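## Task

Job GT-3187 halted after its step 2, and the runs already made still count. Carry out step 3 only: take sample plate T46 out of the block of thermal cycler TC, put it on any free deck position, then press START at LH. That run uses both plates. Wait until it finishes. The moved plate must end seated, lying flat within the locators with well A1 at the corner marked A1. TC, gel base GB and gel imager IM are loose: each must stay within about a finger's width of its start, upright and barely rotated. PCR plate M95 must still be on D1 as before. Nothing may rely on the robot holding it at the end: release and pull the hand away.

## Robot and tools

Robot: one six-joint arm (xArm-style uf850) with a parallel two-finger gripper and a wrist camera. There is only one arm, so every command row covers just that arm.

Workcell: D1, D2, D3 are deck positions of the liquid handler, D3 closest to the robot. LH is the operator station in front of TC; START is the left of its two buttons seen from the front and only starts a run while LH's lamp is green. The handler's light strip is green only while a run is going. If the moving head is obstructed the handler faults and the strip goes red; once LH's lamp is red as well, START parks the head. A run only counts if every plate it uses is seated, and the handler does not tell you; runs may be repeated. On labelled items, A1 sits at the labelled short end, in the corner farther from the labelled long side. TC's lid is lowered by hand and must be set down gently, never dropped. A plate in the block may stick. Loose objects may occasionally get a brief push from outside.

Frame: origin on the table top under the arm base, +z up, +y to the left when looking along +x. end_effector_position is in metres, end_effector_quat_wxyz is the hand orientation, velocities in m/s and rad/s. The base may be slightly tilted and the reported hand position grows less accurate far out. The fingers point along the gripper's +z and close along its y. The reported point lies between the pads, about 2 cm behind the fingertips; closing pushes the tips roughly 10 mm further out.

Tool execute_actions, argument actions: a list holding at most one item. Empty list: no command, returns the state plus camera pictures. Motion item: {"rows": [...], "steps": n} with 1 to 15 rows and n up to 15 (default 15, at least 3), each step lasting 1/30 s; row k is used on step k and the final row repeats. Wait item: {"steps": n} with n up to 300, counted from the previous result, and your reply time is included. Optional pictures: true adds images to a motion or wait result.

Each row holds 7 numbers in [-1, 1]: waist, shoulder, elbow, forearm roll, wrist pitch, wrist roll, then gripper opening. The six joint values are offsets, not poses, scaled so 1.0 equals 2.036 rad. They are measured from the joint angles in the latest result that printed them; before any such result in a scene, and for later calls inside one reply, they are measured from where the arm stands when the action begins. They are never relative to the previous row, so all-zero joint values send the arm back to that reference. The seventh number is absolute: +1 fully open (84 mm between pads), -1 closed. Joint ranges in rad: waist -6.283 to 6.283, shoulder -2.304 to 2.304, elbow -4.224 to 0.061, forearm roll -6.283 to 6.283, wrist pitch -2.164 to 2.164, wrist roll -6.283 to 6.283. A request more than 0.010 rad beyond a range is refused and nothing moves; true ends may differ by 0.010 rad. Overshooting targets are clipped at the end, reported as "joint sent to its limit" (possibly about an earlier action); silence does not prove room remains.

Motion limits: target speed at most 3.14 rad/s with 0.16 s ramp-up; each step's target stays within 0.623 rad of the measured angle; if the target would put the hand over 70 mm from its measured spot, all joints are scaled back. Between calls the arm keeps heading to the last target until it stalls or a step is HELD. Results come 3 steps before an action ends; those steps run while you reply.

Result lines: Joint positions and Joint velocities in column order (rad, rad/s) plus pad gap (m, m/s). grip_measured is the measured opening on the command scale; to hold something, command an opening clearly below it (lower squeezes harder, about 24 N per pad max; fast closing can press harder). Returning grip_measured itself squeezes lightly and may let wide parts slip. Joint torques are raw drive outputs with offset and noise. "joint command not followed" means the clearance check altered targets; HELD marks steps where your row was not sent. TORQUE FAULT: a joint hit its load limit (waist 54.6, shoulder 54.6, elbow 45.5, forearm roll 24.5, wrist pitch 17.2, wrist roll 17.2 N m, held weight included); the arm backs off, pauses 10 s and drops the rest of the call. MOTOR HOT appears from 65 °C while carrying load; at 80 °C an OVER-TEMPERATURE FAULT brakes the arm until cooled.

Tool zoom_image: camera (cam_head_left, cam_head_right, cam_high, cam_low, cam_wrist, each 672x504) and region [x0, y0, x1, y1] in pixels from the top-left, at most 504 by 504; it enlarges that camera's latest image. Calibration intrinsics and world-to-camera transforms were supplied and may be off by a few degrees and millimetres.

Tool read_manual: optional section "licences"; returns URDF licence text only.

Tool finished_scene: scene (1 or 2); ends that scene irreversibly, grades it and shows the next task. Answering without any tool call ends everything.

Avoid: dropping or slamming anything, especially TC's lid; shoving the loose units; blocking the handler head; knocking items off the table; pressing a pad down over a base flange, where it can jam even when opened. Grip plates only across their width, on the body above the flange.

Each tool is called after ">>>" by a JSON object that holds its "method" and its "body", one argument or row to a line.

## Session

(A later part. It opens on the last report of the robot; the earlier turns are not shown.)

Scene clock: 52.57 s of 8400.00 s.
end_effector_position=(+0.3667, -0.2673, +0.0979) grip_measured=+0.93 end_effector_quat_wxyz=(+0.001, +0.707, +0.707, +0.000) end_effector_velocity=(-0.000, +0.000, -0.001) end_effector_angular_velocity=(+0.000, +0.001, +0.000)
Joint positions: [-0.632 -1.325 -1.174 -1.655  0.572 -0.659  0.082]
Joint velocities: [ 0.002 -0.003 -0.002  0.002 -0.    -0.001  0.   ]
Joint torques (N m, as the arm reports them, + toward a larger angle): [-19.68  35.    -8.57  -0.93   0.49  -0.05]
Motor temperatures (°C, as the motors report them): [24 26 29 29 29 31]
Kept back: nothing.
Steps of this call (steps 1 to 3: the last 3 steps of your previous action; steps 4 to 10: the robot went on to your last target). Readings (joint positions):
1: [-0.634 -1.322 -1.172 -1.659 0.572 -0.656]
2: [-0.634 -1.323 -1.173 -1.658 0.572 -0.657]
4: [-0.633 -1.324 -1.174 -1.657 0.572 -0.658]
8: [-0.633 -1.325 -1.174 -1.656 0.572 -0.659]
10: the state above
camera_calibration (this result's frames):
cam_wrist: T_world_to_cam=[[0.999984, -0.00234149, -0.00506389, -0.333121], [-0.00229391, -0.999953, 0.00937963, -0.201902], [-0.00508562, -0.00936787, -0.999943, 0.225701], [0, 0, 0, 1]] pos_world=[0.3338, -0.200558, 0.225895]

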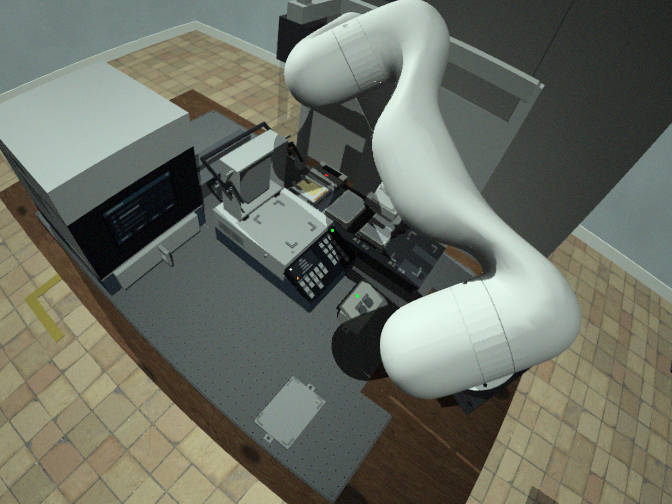

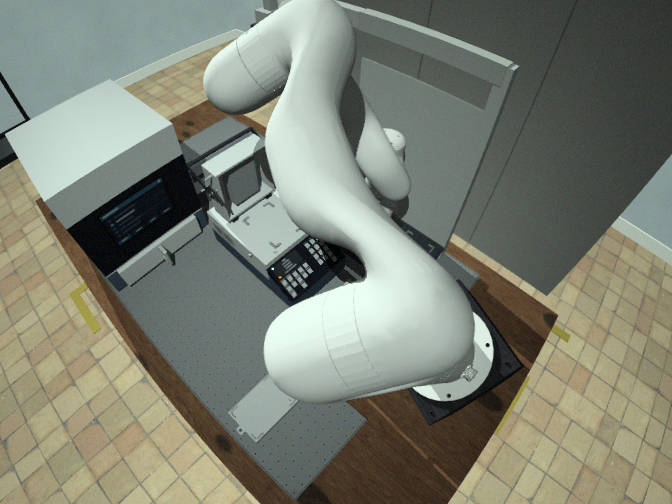

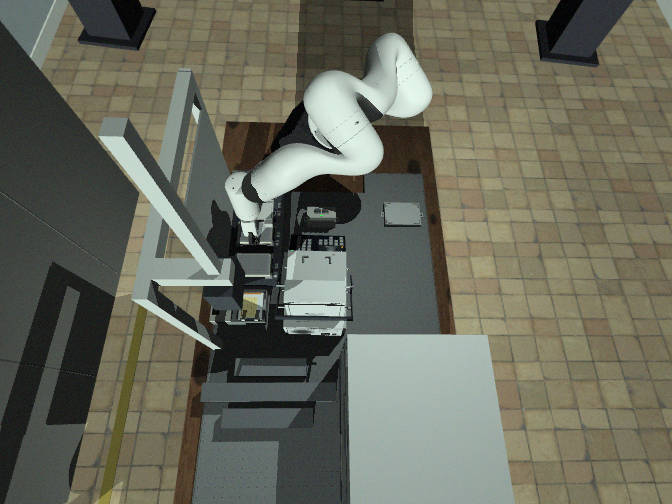

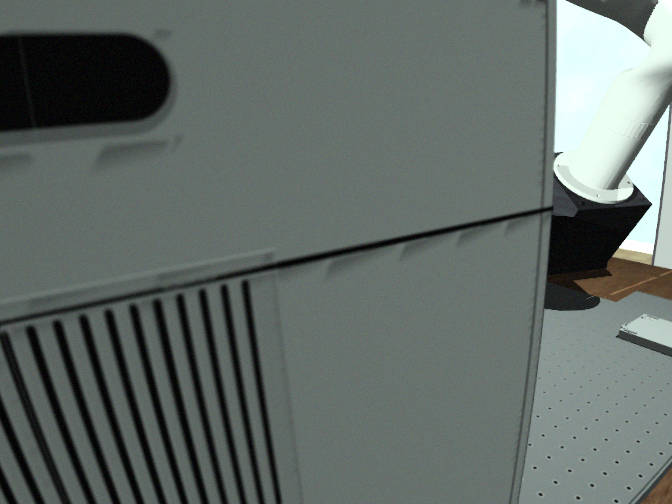

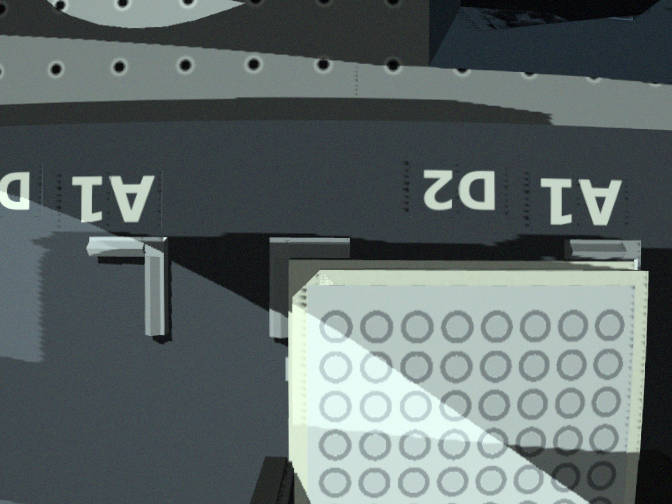

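>>> {"method": "execute_actions", "body": {
  "actions": [
    {"rows": [[0.00029,-0.00049,-0.00029,0.0006,0.00003,-0.00037,-0.4],[0.00057,-0.00098,-0.00058,0.00119,0.00005,-0.00075,-0.4],[0.00086,-0.00147,-0.00087,0.00179,0.00008,-0.00112,-0.4],[0.00115,-0.00196,-0.00116,0.00239,0.00011,-0.00149,-0.4],[0.00144,-0.00245,-0.00146,0.00299,0.00014,-0.00187,-0.4],[0.00172,-0.00294,-0.00175,0.00358,0.00016,-0.00224,-0.4],[0.00201,-0.00343,-0.00204,0.00418,0.00019,-0.00261,-0.4],[0.0023,-0.00392,-0.00233,0.00478,0.00022,-0.00299,-0.4],[0.00258,-0.00441,-0.00262,0.00537,0.00024,-0.00336,-0.4],[0.00287,-0.00491,-0.00291,0.00597,0.00027,-0.00374,-0.4]], "steps": 15}
  ]
}}

>>> {"method": "execute_actions", "body": {
  "actions": [
    {"steps": 10}
  ],
  "pictures": true
}}

Scene clock: 53.60 s of 8400.00 s.
end_effector_position=(+0.3667, -0.2673, +0.0943) grip_measured=+0.93 end_effector_quat_wxyz=(+0.001, +0.708, +0.707, +0.000) end_effector_velocity=(-0.000, +0.001, -0.012) end_effector_angular_velocity=(+0.001, +0.001, -0.001)
Joint positions: [-0.628 -1.332 -1.178 -1.647  0.573 -0.664  0.082]
Joint velocities: [ 0.014 -0.024 -0.014  0.029  0.002 -0.017 -0.   ]
Joint torques (N m, as the arm reports them, + toward a larger angle): [-20.3   32.78  -6.47  -1.39  -0.2   -0.42]
Motor temperatures (°C, as the motors report them): [24 26 29 29 29 31]
Steps of this call (steps 1 to 15: the robot went on to your last target; steps 16 to 19: nothing new was sent; steps 20 to 31: the first 12 steps of this action). Readings (joint positions):
20: [-0.632 -1.325 -1.174 -1.655 0.572 -0.659]
21: [-0.632 -1.325 -1.174 -1.655 0.572 -0.659]
23: [-0.632 -1.326 -1.175 -1.654 0.572 -0.659]
27: [-0.630 -1.329 -1.176 -1.651 0.573 -0.661]
31: the state above

Scene clock: 53.93 s of 8400.00 s.
end_effector_position=(+0.3667, -0.2673, +0.0930) grip_measured=+0.93 end_effector_quat_wxyz=(+0.001, +0.707, +0.707, +0.000) end_effector_velocity=(+0.000, +0.000, -0.001) end_effector_angular_velocity=(-0.000, +0.000, +0.000)
Joint positions: [-0.627 -1.335 -1.18  -1.643  0.573 -0.666  0.082]
Joint velocities: [ 0.001 -0.001 -0.001  0.002 -0.    -0.001  0.   ]
Joint torques (N m, as the arm reports them, + toward a larger angle): [-15.92  31.66  -8.73  -0.57  -0.01  -0.13]
Motor temperatures (°C, as the motors report them): [24 26 29 29 29 31]
Kept back: nothing.
Steps of this call (steps 1 to 3: the last 3 steps of your previous action; steps 4 to 10: the robot went on to your last target). Readings (joint positions):
1: [-0.628 -1.333 -1.179 -1.646 0.573 -0.665]
2: [-0.628 -1.333 -1.179 -1.645 0.573 -0.665]
4: [-0.627 -1.334 -1.180 -1.644 0.573 -0.666]
8: [-0.627 -1.335 -1.180 -1.643 0.573 -0.666]
10: the state above
camera_calibration (this result's frames):
cam_wrist: T_world_to_cam=[[0.999984, -0.00231443, -0.00506758, -0.333127], [-0.00226674, -0.999953, 0.00939774, -0.201864], [-0.00508909, -0.00938611, -0.999943, 0.220765], [0, 0, 0, 1]] pos_world=[0.333788, -0.200553, 0.220962]

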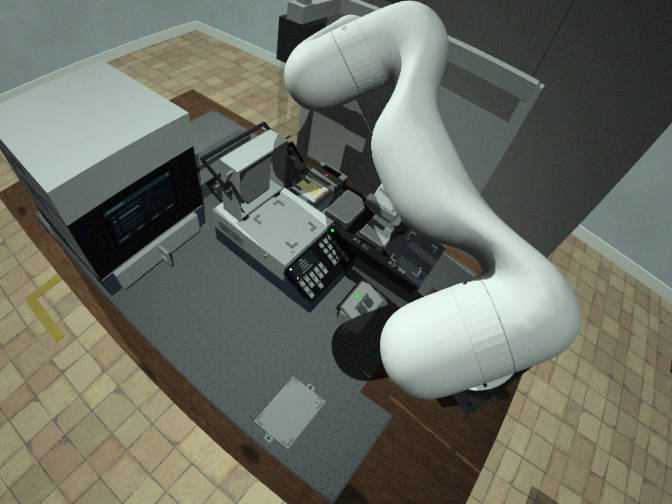

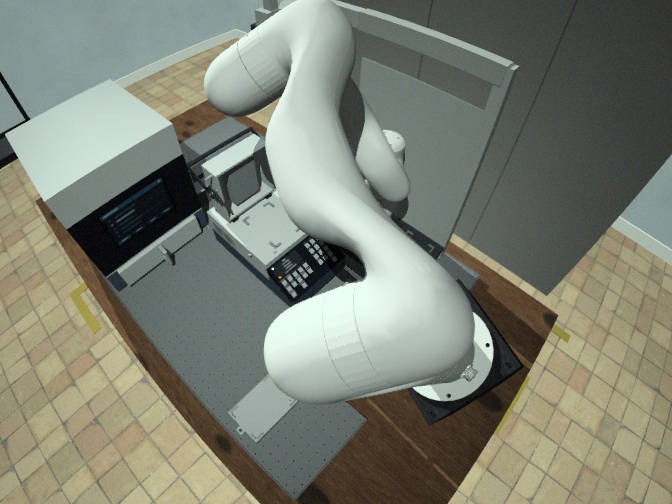

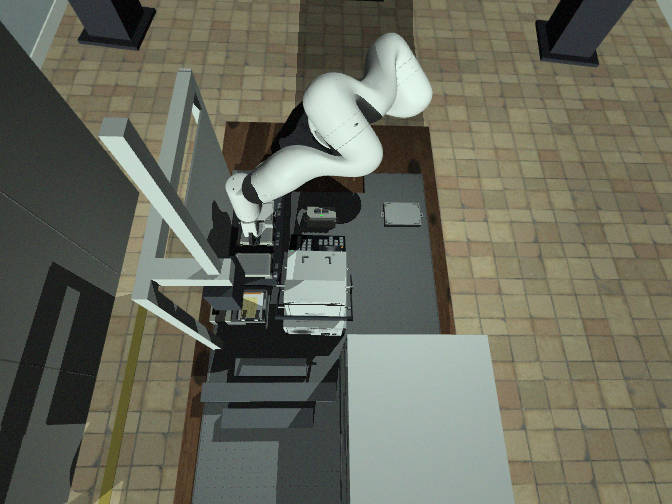

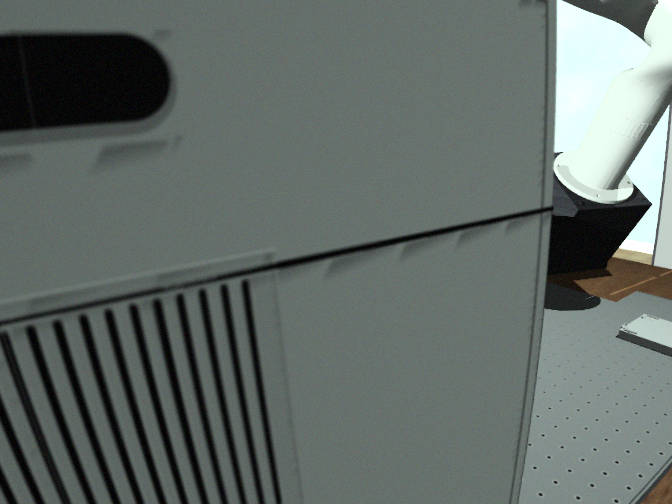

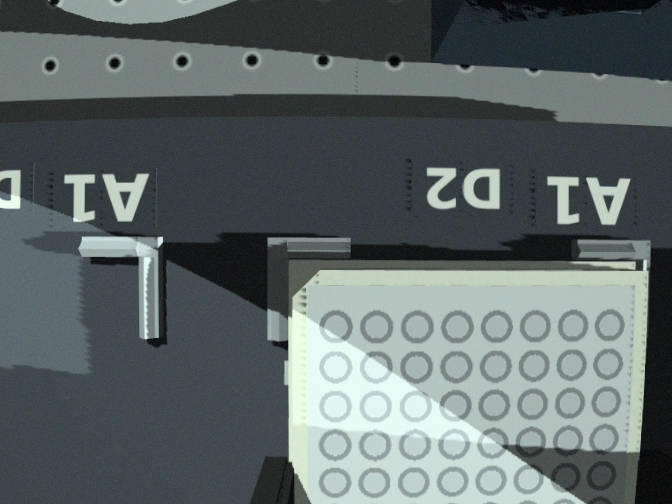

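>>> {"method": "execute_actions", "body": {
  "actions": [
    {"rows": [[0.00029,-0.00049,-0.00029,0.0006,0.00003,-0.00037,-0.4],[0.00057,-0.00098,-0.00058,0.00119,0.00005,-0.00075,-0.4],[0.00086,-0.00147,-0.00087,0.00179,0.00008,-0.00112,-0.4],[0.00115,-0.00196,-0.00116,0.00239,0.00011,-0.00149,-0.4]], "steps": 15}
  ]
}}

>>> {"method": "execute_actions", "body": {
  "actions": [
    {"steps": 5}
  ]
}}

Scene clock: 54.47 s of 8400.00 s.
end_effector_position=(+0.3669, -0.2675, +0.0914) grip_measured=+0.93 end_effector_quat_wxyz=(+0.001, +0.707, +0.707, +0.000) end_effector_velocity=(+0.000, -0.000, -0.001) end_effector_angular_velocity=(-0.000, -0.001, -0.000)
Joint positions: [-0.625 -1.338 -1.182 -1.639  0.573 -0.669  0.082]
Joint velocities: [ 0.    -0.002 -0.001  0.004  0.001 -0.003  0.   ]
Joint torques (N m, as the arm reports them, + toward a larger angle): [-19.29  30.4   -6.26  -1.43  -0.06  -0.1 ]
Motor temperatures (°C, as the motors report them): [24 26 29 29 29 31]
Steps of this call (steps 1 to 4: the robot went on to your last target; steps 5 to 16: the first 12 steps of this action). Readings (joint positions):
5: [-0.627 -1.335 -1.180 -1.643 0.573 -0.666]
6: [-0.627 -1.335 -1.180 -1.643 0.573 -0.666]
8: [-0.626 -1.336 -1.181 -1.642 0.573 -0.667]
12: [-0.625 -1.338 -1.182 -1.640 0.573 -0.668]
16: the state above

Scene clock: 54.63 s of 8400.00 s.
end_effector_position=(+0.3669, -0.2675, +0.0913) grip_measured=+0.94 end_effector_quat_wxyz=(+0.001, +0.707, +0.707, +0.000) end_effector_velocity=(-0.000, +0.000, -0.001) end_effector_angular_velocity=(+0.000, +0.001, +0.001)
Joint positions: [-0.625 -1.338 -1.182 -1.639  0.573 -0.669  0.082]
Joint velocities: [ 0.001 -0.     0.     0.001 -0.    -0.001  0.   ]
Joint torques (N m, as the arm reports them, + toward a larger angle): [-14.55  29.35  -8.3   -1.32  -0.24  -0.34]
Motor temperatures (°C, as the motors report them): [24 26 29 29 29 31]
Kept back: nothing.
Steps of this call (steps 1 to 3: the last 3 steps of your previous action; steps 4 to 5: the robot went on to your last target). Readings (joint positions):
1: [-0.625 -1.338 -1.182 -1.639 0.573 -0.669]
2: [-0.625 -1.338 -1.182 -1.639 0.573 -0.669]
4: [-0.625 -1.338 -1.182 -1.639 0.573 -0.669]
5: the state above

>>> {"method": "execute_actions", "body": {
  "actions": [
    {"rows": [[0,0,0,0,0,0,0.0],[0,0,0,0,0,0,0.3],[0,0,0,0,0,0,0.6],[0,0,0,0,0,0,0.8],[0,0,0,0,0,0,0.9],[0,0,0,0,0,0,0.95],[0,0,0,0,0,0,1.0]], "steps": 15}
  ],
  "pictures": true
}}

Scene clock: 55.10 s of 8400.00 s.
end_effector_position=(+0.3665, -0.2672, +0.0908) grip_measured=+0.98 end_effector_quat_wxyz=(+0.000, +0.708, +0.707, +0.000) end_effector_velocity=(-0.001, +0.001, -0.001) end_effector_angular_velocity=(+0.001, +0.001, -0.001)
Joint positions: [-0.624 -1.339 -1.182 -1.639  0.573 -0.669  0.083]
Joint velocities: [ 0.    -0.001  0.001  0.001  0.    -0.     0.01 ]
Joint torques (N m, as the arm reports them, + toward a larger angle): [-16.29  32.86  -8.42  -1.48   0.2   -0.22]
Motor temperatures (°C, as the motors report them): [24 26 29 29 29 31]
Steps of this call (steps 1 to 2: the robot went on to your last target; steps 3 to 14: the first 12 steps of this action). Readings (joint positions):
3: [-0.625 -1.338 -1.183 -1.639 0.573 -0.669]
4: [-0.625 -1.338 -1.183 -1.639 0.573 -0.669]
6: [-0.625 -1.338 -1.182 -1.639 0.573 -0.669]
10: [-0.625 -1.338 -1.182 -1.639 0.573 -0.669]
14: the state above
camera_calibration (this result's frames):
cam_wrist: T_world_to_cam=[[0.999982, -0.00242046, -0.00543411, -0.332923], [-0.00237063, -0.999955, 0.00915845, -0.201642], [-0.00545603, -0.00914541, -0.999943, 0.21878], [0, 0, 0, 1]] pos_world=[0.333633, -0.200438, 0.218805]

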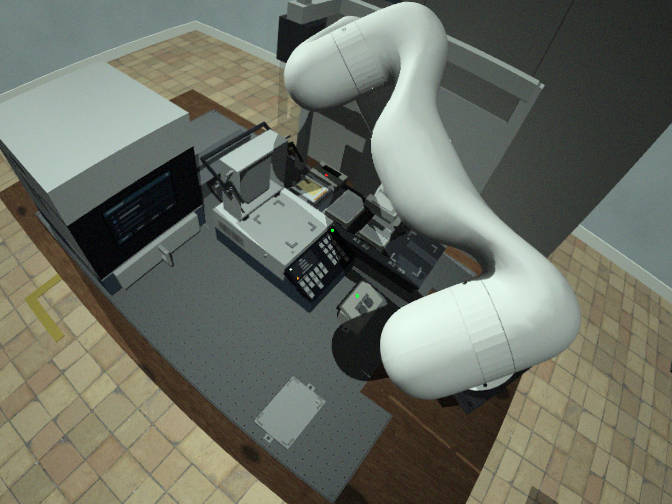

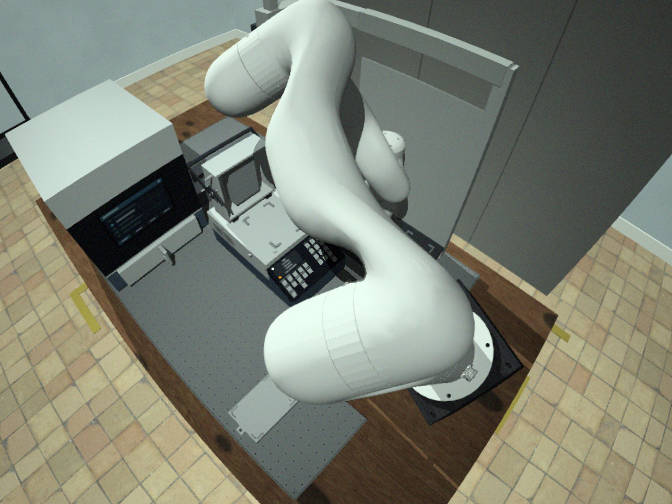

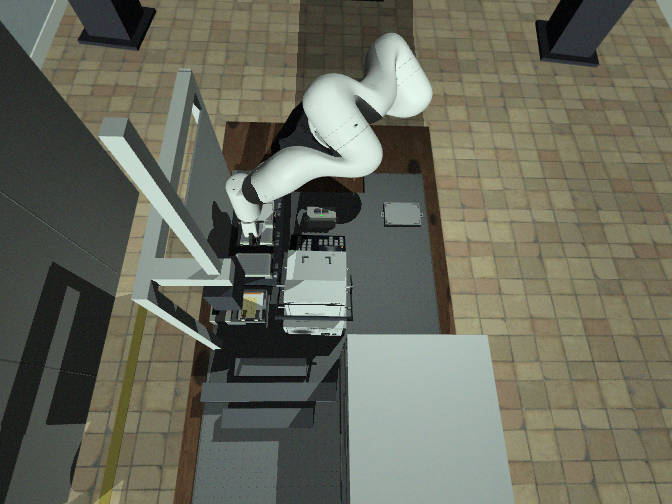

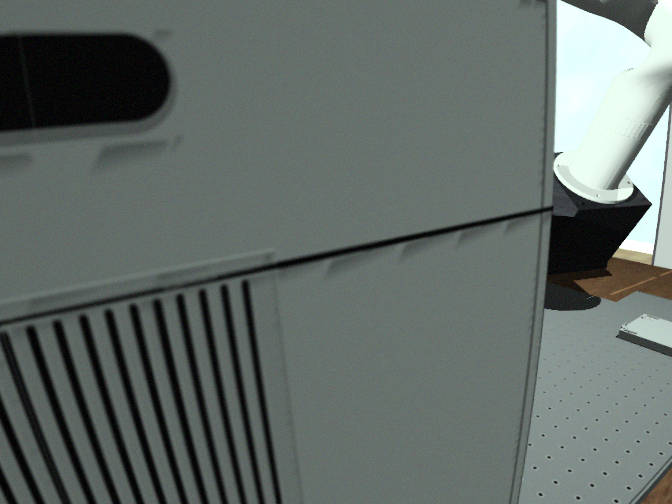

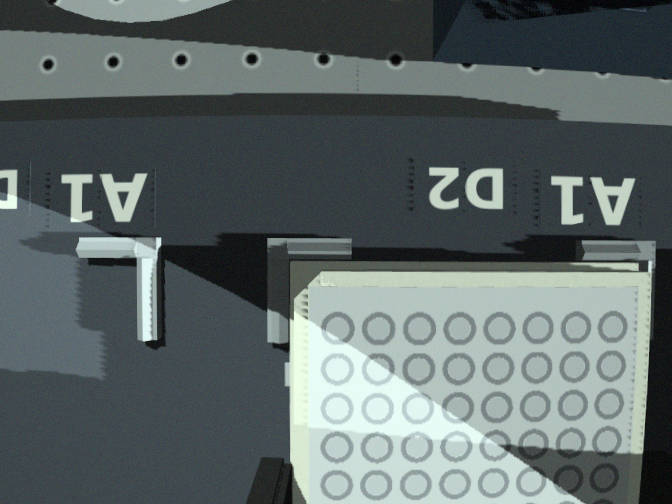

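>>> {"method": "execute_actions", "body": {
  "actions": [
    {"rows": [[-0.0011,0.0020,0.0012,-0.0024,-0.0001,0.0015,1],[-0.0023,0.0039,0.0023,-0.0048,-0.0002,0.0030,1],[-0.0034,0.0059,0.0035,-0.0072,-0.0003,0.0045,1],[-0.0046,0.0078,0.0047,-0.0096,-0.0004,0.0060,1],[-0.0063,0.0118,0.0070,-0.0135,-0.0005,0.0085,1],[-0.0085,0.0165,0.0098,-0.0185,-0.0007,0.0116,1],[-0.0106,0.0210,0.0125,-0.0235,-0.0008,0.0146,1],[-0.0128,0.0255,0.0152,-0.0285,-0.001,0.0177,1]], "steps": 15}
  ]
}}

Scene clock: 55.87 s of 8400.00 s.
end_effector_position=(+0.3676, -0.2665, +0.1099) grip_measured=+1.00 end_effector_quat_wxyz=(+0.001, +0.707, +0.707, +0.000) end_effector_velocity=(+0.003, +0.003, +0.056) end_effector_angular_velocity=(-0.004, -0.003, +0.009)
Joint positions: [-0.644 -1.299 -1.159 -1.683  0.572 -0.642  0.084]
Joint velocities: [-0.057  0.118  0.067 -0.127 -0.004  0.078  0.   ]
Joint torques (N m, as the arm reports them, + toward a larger angle): [-15.5   28.49  -7.22   0.86  -0.38  -0.22]
Motor temperatures (°C, as the motors report them): [24 26 29 29 29 31]
Steps of this call (steps 1 to 3: the last 3 steps of your previous action; steps 4 to 11: the robot went on to your last target; steps 12 to 23: the first 12 steps of this action). Readings (joint positions):
12: [-0.625 -1.338 -1.182 -1.639 0.573 -0.669]
13: [-0.625 -1.338 -1.182 -1.639 0.573 -0.669]
15: [-0.626 -1.336 -1.181 -1.642 0.573 -0.667]
19: [-0.633 -1.322 -1.172 -1.658 0.572 -0.657]
23: the state above

>>> {"method": "execute_actions", "body": {
  "actions": [
    {"rows": [[-0.0100,0.0180,0.0140,-0.0150,-0.0009,0.03,1],[-0.0185,0.0320,0.0270,-0.0250,-0.0017,0.08,1],[-0.0270,0.0460,0.0400,-0.0355,-0.0024,0.15,1],[-0.0355,0.0600,0.0530,-0.0460,-0.0032,0.22,0.8],[-0.0440,0.0740,0.0665,-0.0565,-0.0039,0.30,0.6],[-0.0525,0.0880,0.0795,-0.0670,-0.0047,0.37,0.4],[-0.0610,0.1020,0.0925,-0.0775,-0.0054,0.44,0.2],[-0.0695,0.1160,0.1055,-0.0880,-0.0062,0.52,0.0],[-0.0780,0.1300,0.1190,-0.0985,-0.0069,0.59,-0.2],[-0.0865,0.1440,0.1320,-0.1090,-0.0077,0.66,-0.4],[-0.0950,0.1580,0.1450,-0.1190,-0.0084,0.73,-0.6],[-0.1032,0.1721,0.1581,-0.1294,-0.0092,0.8042,-0.8]], "steps": 15}
  ]
}}

>>> {"method": "execute_actions", "body": {
  "actions": [
    {"steps": 26}
  ],
  "pictures": true
}}

Scene clock: 56.77 s of 8400.00 s.
end_effector_position=(+0.3433, -0.2513, +0.1787) grip_measured=-0.12 end_effector_quat_wxyz=(+0.001, +0.863, +0.505, +0.001) end_effector_velocity=(-0.125, +0.082, +0.261) end_effector_angular_velocity=(+0.009, -0.001, -1.872)
Joint positions: [-0.738 -1.142 -1.018 -1.803  0.563 -0.096  0.039]
Joint velocities: [-0.386  0.638  0.593 -0.474 -0.033  1.979 -0.187]
Joint torques (N m, as the arm reports them, + toward a larger angle): [-17.56  30.56  -8.85  -0.72   0.23  -0.3 ]
Motor temperatures (°C, as the motors report them): [24 26 29 29 29 31]
Steps of this call (steps 1 to 3: the last 3 steps of your previous action; steps 4 to 15: the robot went on to your last target; steps 16 to 27: the first 12 steps of this action). Readings (joint positions):
16: [-0.650 -1.287 -1.151 -1.696 0.571 -0.633]
17: [-0.651 -1.286 -1.150 -1.697 0.571 -0.630]
19: [-0.657 -1.275 -1.140 -1.705 0.570 -0.597]
23: [-0.689 -1.222 -1.092 -1.744 0.568 -0.383]
27: the state above

Scene clock: 57.63 s of 8400.00 s.
end_effector_position=(+0.2999, -0.2202, +0.2501) grip_measured=-0.82 end_effector_quat_wxyz=(+0.000, +1.000, +0.001, +0.001) end_effector_velocity=(+0.000, -0.000, +0.001) end_effector_angular_velocity=(-0.001, -0.000, -0.019)
Joint positions: [-0.854 -0.949 -0.838 -1.946  0.553  0.993  0.008]
Joint velocities: [-0.     0.002  0.001 -0.001 -0.     0.02   0.   ]
Joint torques (N m, as the arm reports them, + toward a larger angle): [-16.29  32.09 -10.01  -0.21   0.31  -0.33]
Motor temperatures (°C, as the motors report them): [24 26 29 29 29 31]
Kept back: nothing.
Steps of this call (steps 1 to 3: the last 3 steps of your previous action; steps 4 to 26: the robot went on to your last target). Readings (joint positions):
1: [-0.751 -1.120 -0.998 -1.819 0.562 -0.031]
2: [-0.764 -1.099 -0.978 -1.835 0.561 0.032]
4: [-0.788 -1.059 -0.941 -1.864 0.559 0.165]
8: [-0.827 -0.995 -0.881 -1.912 0.555 0.475]
26: the state above
camera_calibration (this result's frames):
cam_wrist: T_world_to_cam=[[0.00016097, -0.999982, -0.00595232, -0.184975], [-0.99997, -0.00020725, 0.00777532, 0.363418], [-0.00777641, 0.00595089, -0.999952, 0.382191], [0, 0, 0, 1]] pos_world=[0.366409, -0.18717, 0.378246]

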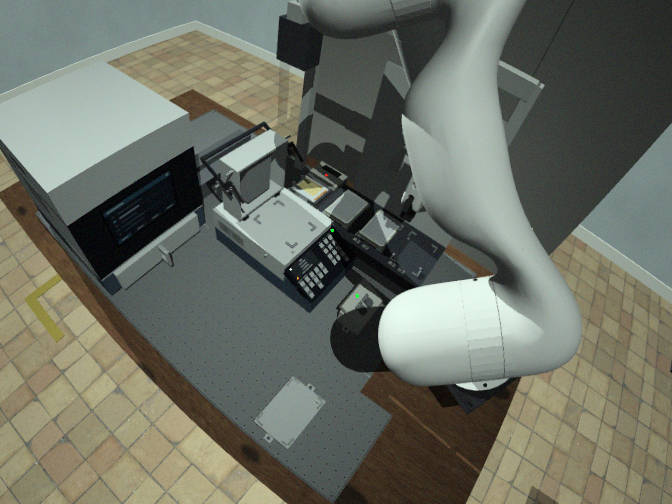

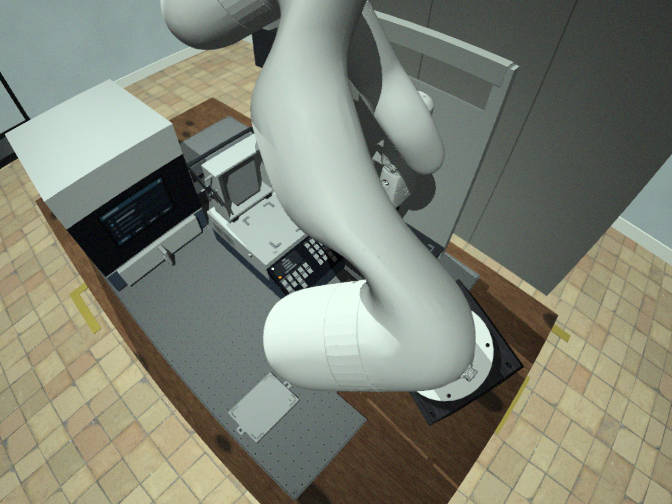

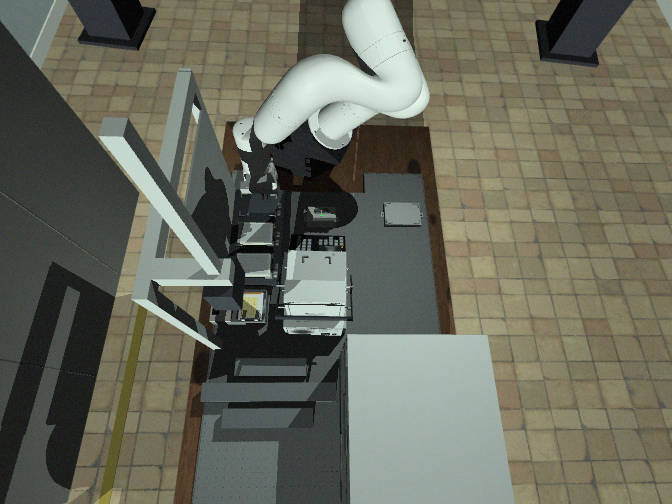

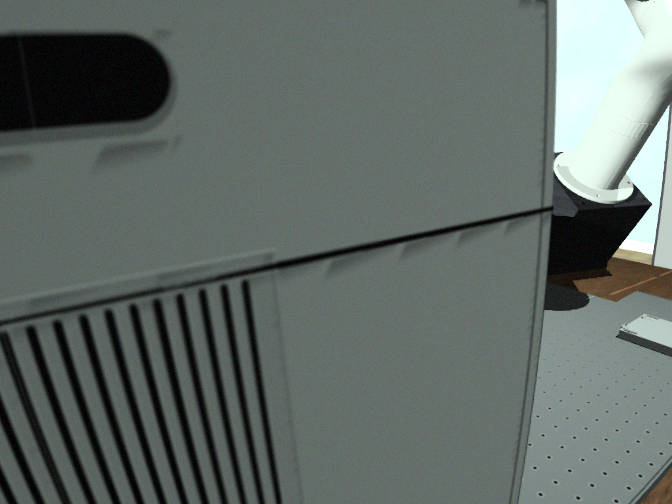

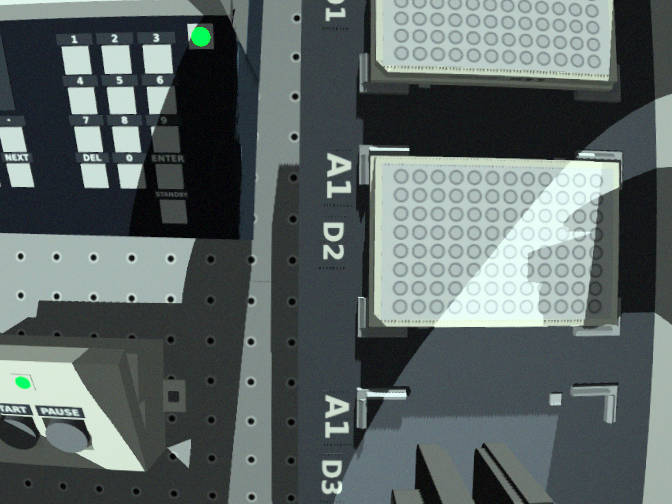

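>>> {"method": "execute_actions", "body": {
  "actions": []
}}

Scene clock: 58.30 s of 8400.00 s.
end_effector_position=(+0.2999, -0.2201, +0.2502) grip_measured=-0.82 end_effector_quat_wxyz=(+0.000, +1.000, -0.000, +0.001) end_effector_velocity=(-0.000, +0.000, -0.000) end_effector_angular_velocity=(+0.000, -0.000, -0.001)
Joint positions: [-0.854 -0.949 -0.837 -1.946  0.553  0.995  0.008]
Joint velocities: [-0.    -0.     0.001  0.001 -0.     0.     0.   ]
Joint torques (N m, as the arm reports them, + toward a larger angle): [-12.88  28.28 -10.23  -1.05   0.12  -0.04]
Motor temperatures (°C, as the motors report them): [24 26 29 29 29 31]
Kept back: nothing.
Steps of this call (steps 1 to 20: the robot went on to your last target). Readings (joint positions):
1: [-0.854 -0.949 -0.838 -1.946 0.553 0.994]
2: [-0.854 -0.949 -0.838 -1.946 0.553 0.994]
4: [-0.854 -0.949 -0.837 -1.946 0.553 0.995]
8: [-0.854 -0.949 -0.837 -1.946 0.553 0.995]
20: the state above
camera_calibration (this result's frames):
cam_wrist: T_world_to_cam=[[-0.00196802, -0.999981, -0.005899, -0.18433], [-0.999968, 0.00192243, 0.00772462, 0.363867], [-0.00771313, 0.00591402, -0.999953, 0.382264], [0, 0, 0, 1]] pos_world=[0.366442, -0.187287, 0.378348]

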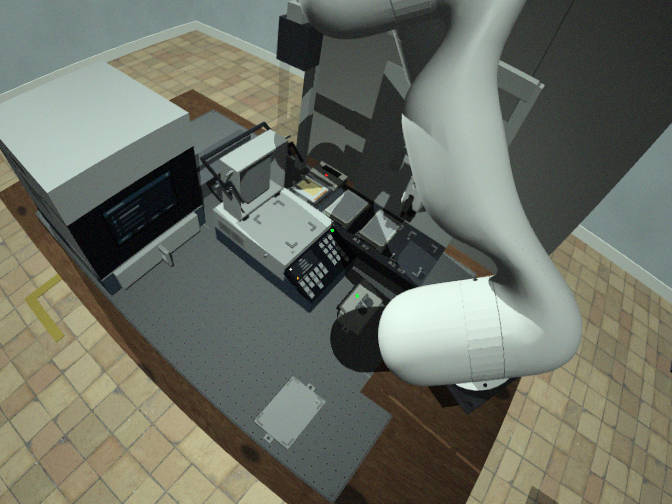

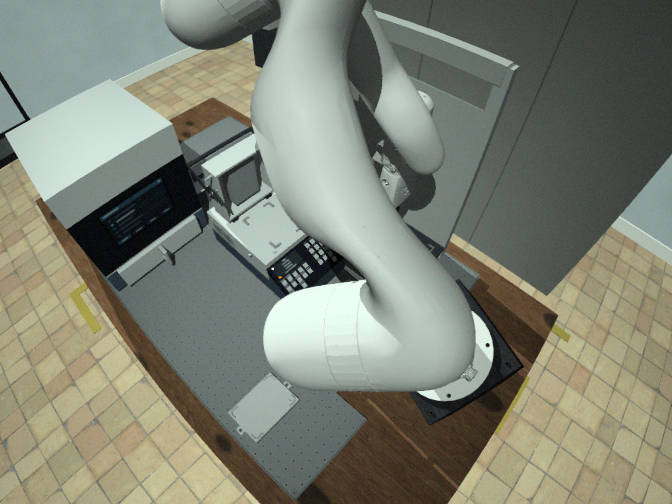

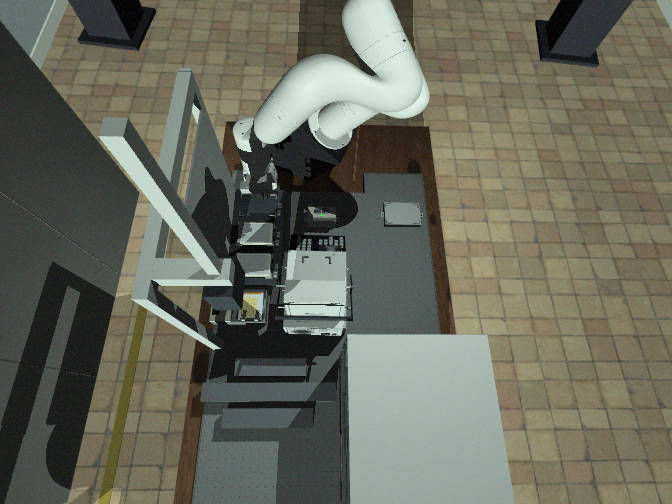

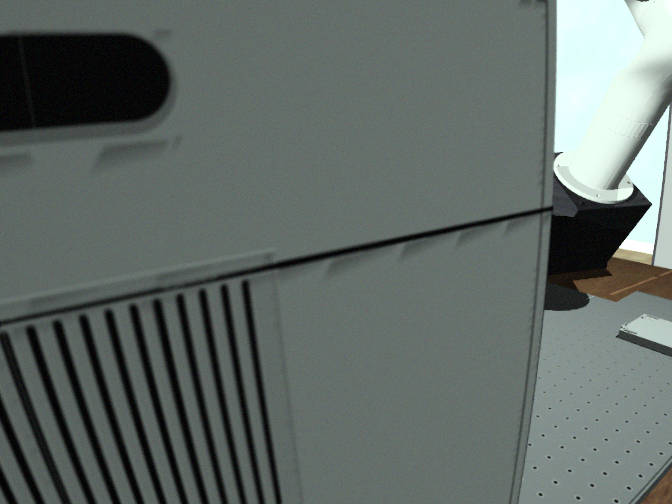

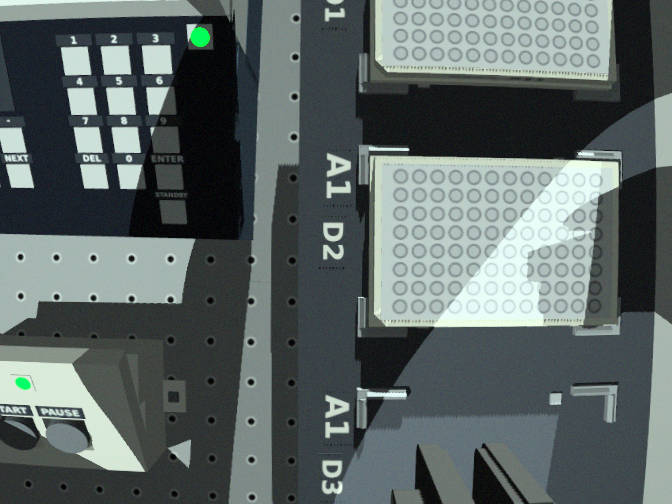

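>>> {"method": "execute_actions", "body": {
  "actions": [
    {"rows":[[0.005,0.007,0.018,0.022,0.001,-0.02,-1],[0.012,0.018,0.045,0.056,0.002,-0.052,-1],[0.021,0.03,0.076,0.094,0.003,-0.087,-1],[0.03,0.044,0.11,0.136,0.004,-0.125,-1],[0.039,0.057,0.143,0.177,0.006,-0.163,-1],[0.048,0.07,0.176,0.218,0.007,-0.2,-1],[0.056,0.082,0.206,0.255,0.008,-0.235,-1],[0.063,0.092,0.23,0.285,0.009,-0.262,-1],[0.067,0.098,0.246,0.304,0.01,-0.28,-1],[0.0691,0.1013,0.2535,0.3137,0.0102,-0.289,-1]],"steps":15}
  ]
}}

>>> {"method": "execute_actions", "body": {
  "actions": [
    {"steps":12}
  ],
  "pictures": true
}}

Scene clock: 59.20 s of 8400.00 s.
end_effector_position=(+0.2705, -0.1351, +0.2309) grip_measured=-1.00 end_effector_quat_wxyz=(-0.011, +1.000, -0.000, +0.011) end_effector_velocity=(-0.130, +0.282, -0.051) end_effector_angular_velocity=(+0.008, -0.022, -0.005)
Joint positions: [-0.792 -0.858 -0.608 -1.662  0.562  0.734  0.   ]
Joint velocities: [ 0.219  0.321  0.799  0.992  0.032 -0.912  0.   ]
Joint torques (N m, as the arm reports them, + toward a larger angle): [-14.    24.43  -7.25  -1.82  -0.33  -0.2 ]
Motor temperatures (°C, as the motors report them): [24 26 29 29 29 31]
Steps of this call (steps 1 to 15: the robot went on to your last target; steps 16 to 27: the first 12 steps of this action). Readings (joint positions):
16: [-0.854 -0.949 -0.837 -1.946 0.553 0.995]
17: [-0.854 -0.948 -0.835 -1.943 0.553 0.992]
19: [-0.848 -0.940 -0.815 -1.917 0.554 0.968]
23: [-0.821 -0.901 -0.715 -1.795 0.558 0.856]
27: the state above

Scene clock: 59.60 s of 8400.00 s.
end_effector_position=(+0.2154, -0.0467, +0.2204) grip_measured=-1.00 end_effector_quat_wxyz=(-0.002, +1.000, -0.001, +0.002) end_effector_velocity=(-0.049, +0.061, -0.002) end_effector_angular_velocity=(-0.036, +0.028, +0.011)
Joint positions: [-0.72  -0.751 -0.342 -1.334  0.573  0.432  0.   ]
Joint velocities: [ 0.056  0.083  0.2    0.258  0.009 -0.244  0.   ]
Joint torques (N m, as the arm reports them, + toward a larger angle): [-14.6   20.18  -8.96  -2.38  -0.02  -0.25]
Motor temperatures (°C, as the motors report them): [24 26 29 29 29 31]
Kept back: nothing.
Steps of this call (steps 1 to 3: the last 3 steps of your previous action; steps 4 to 12: the robot went on to your last target). Readings (joint positions):
1: [-0.784 -0.847 -0.581 -1.629 0.563 0.703]
2: [-0.777 -0.836 -0.554 -1.596 0.564 0.673]
4: [-0.763 -0.815 -0.501 -1.529 0.567 0.612]
8: [-0.734 -0.773 -0.397 -1.402 0.571 0.494]
12: the state above
camera_calibration (this result's frames):
cam_wrist: T_world_to_cam=[[-0.00232618, -0.999953, -0.00943109, -0.0104302], [-0.999988, 0.00228537, 0.00433497, 0.280058], [-0.00431321, 0.00944107, -0.999946, 0.350184], [0, 0, 0, 1]] pos_world=[0.281541, -0.0143759, 0.348853]

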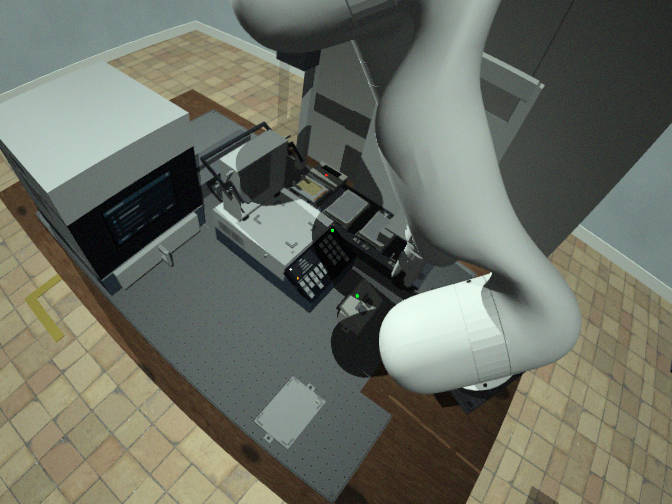

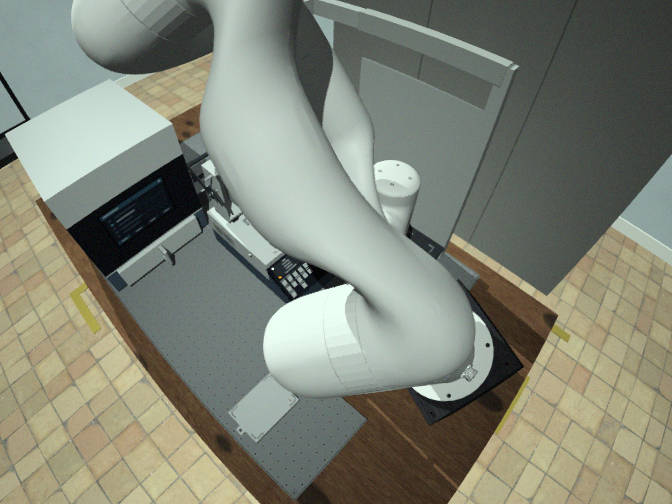

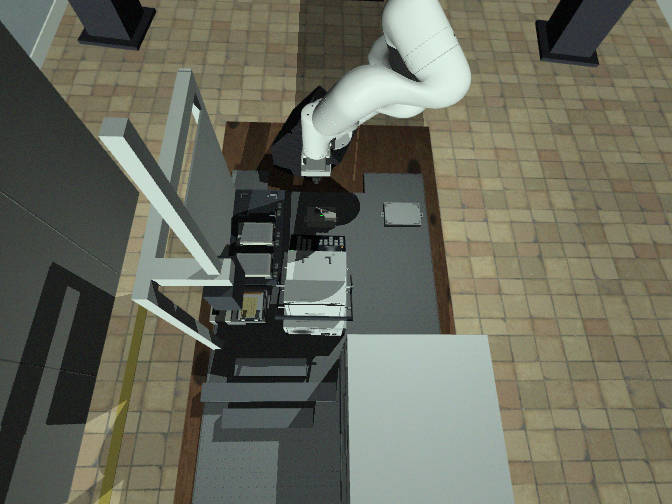

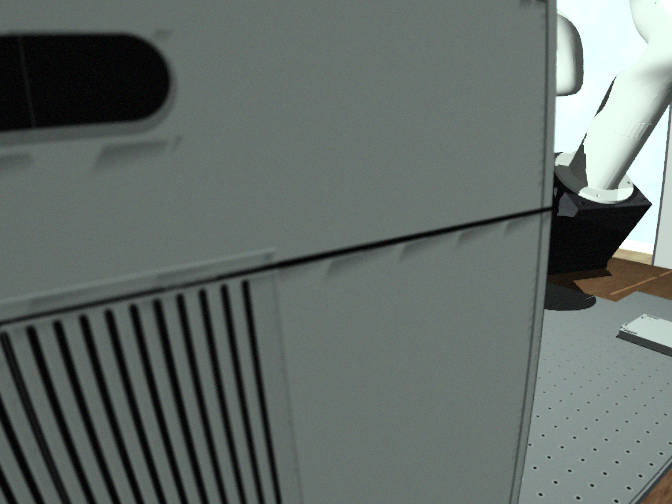

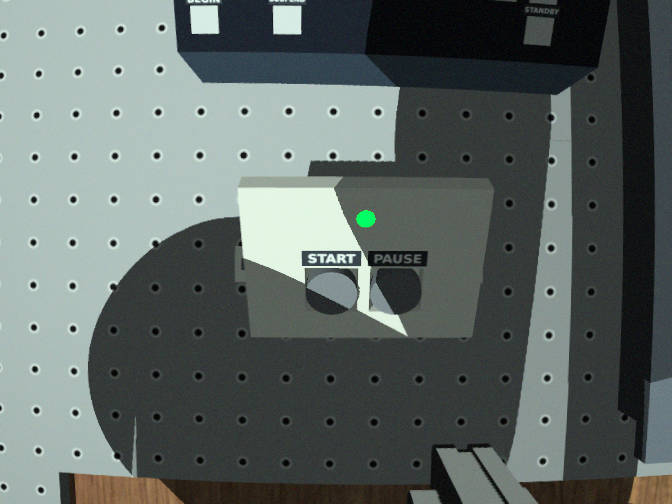

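>>> {"method": "execute_actions", "body": {
  "actions": []
}}

Scene clock: 59.63 s of 8400.00 s.
end_effector_position=(+0.2140, -0.0450, +0.2203) grip_measured=-1.00 end_effector_quat_wxyz=(-0.001, +1.000, -0.000, +0.002) end_effector_velocity=(-0.035, +0.043, -0.001) end_effector_angular_velocity=(-0.027, +0.020, +0.009)
Joint positions: [-0.718 -0.749 -0.337 -1.327  0.573  0.425  0.   ]
Joint velocities: [ 0.039  0.059  0.143  0.186  0.006 -0.178  0.   ]
Joint torques (N m, as the arm reports them, + toward a larger angle): [-12.09  19.54  -7.28  -2.32   0.06   0.  ]
Motor temperatures (°C, as the motors report them): [24 26 29 29 29 31]
Kept back: nothing.
Steps of this call (step 1: the robot went on to your last target). Readings (joint positions):
1: the state above
camera_calibration (this result's frames):
cam_wrist: T_world_to_cam=[[-0.00200671, -0.999963, -0.00842109, -0.00897755], [-0.999985, 0.00196356, 0.00512875, 0.27847], [-0.00511202, 0.00843125, -0.999951, 0.350224], [0, 0, 0, 1]] pos_world=[0.280238, -0.0124768, 0.348703]

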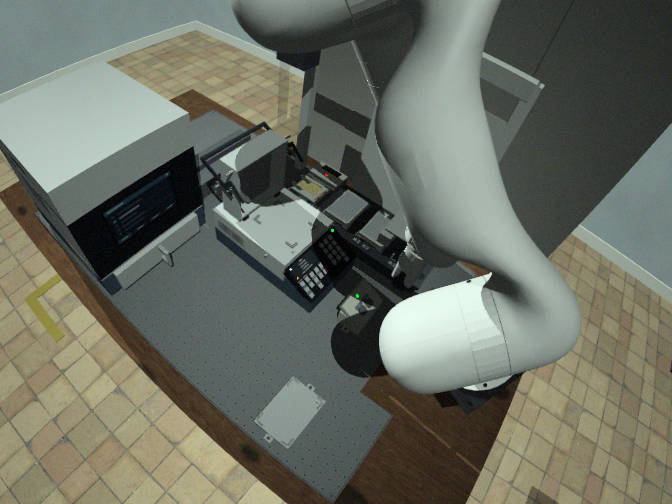

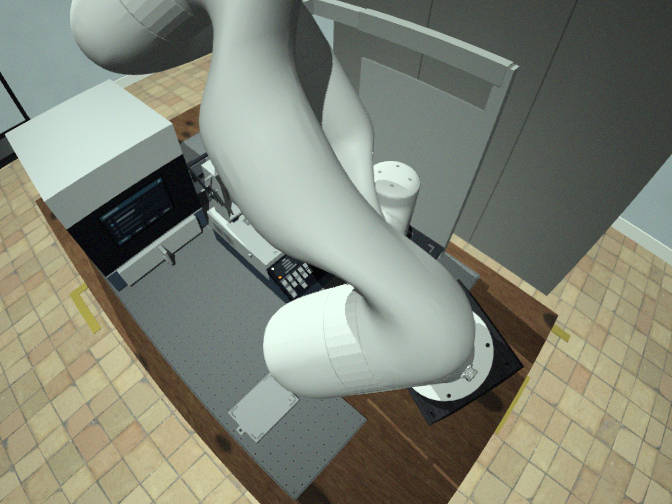

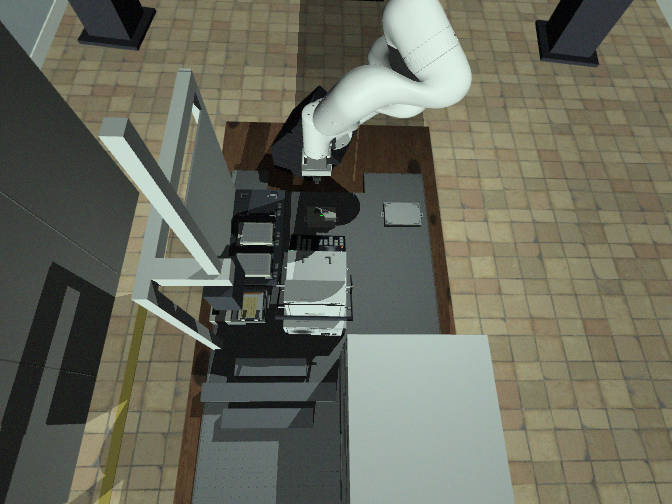

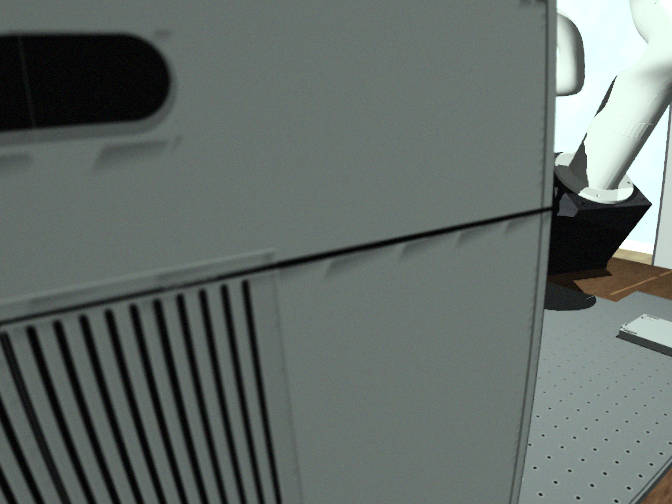

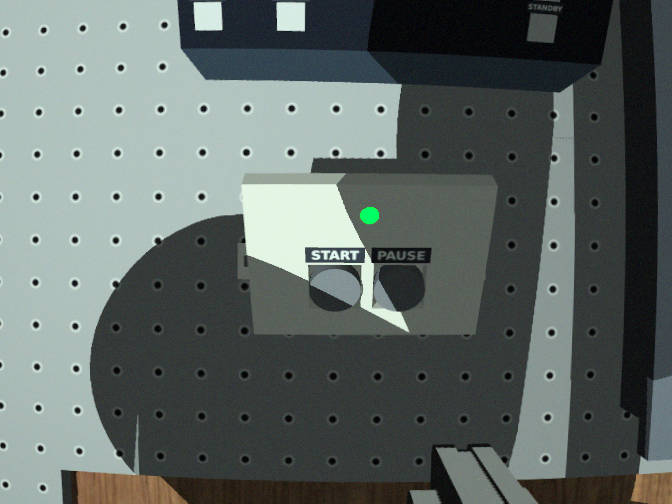

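>>> {"method": "zoom_image", "body": {
  "camera": "cam_wrist",
  "region": [230, 160, 510, 350]
}}

>>> {"method": "zoom_image", "body": {
  "camera": "cam_head_left",
  "region": [320, 270, 400, 340]
}}

Region (230, 160, 510, 350) of cam_wrist's 672x504 image, scaled by 1.800, with more detail than that image has; it fills the top 342 rows of this view, and the rest is white.

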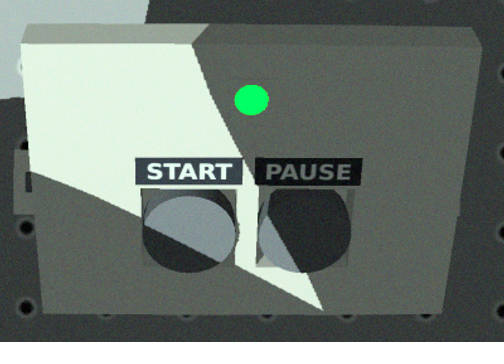

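Region (320, 270, 400, 340) of cam_head_left's 672x504 image, scaled by 6.300, with more detail than that image has; it fills the top 441 rows of this view, and the rest is white.

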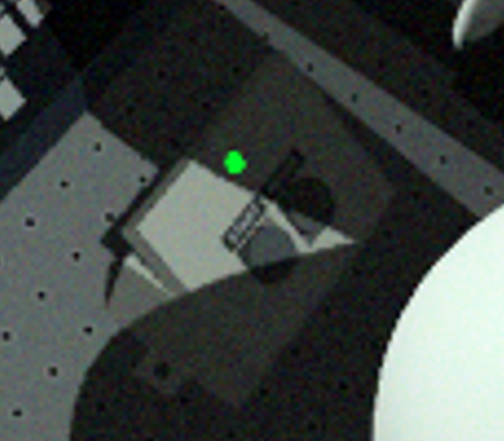

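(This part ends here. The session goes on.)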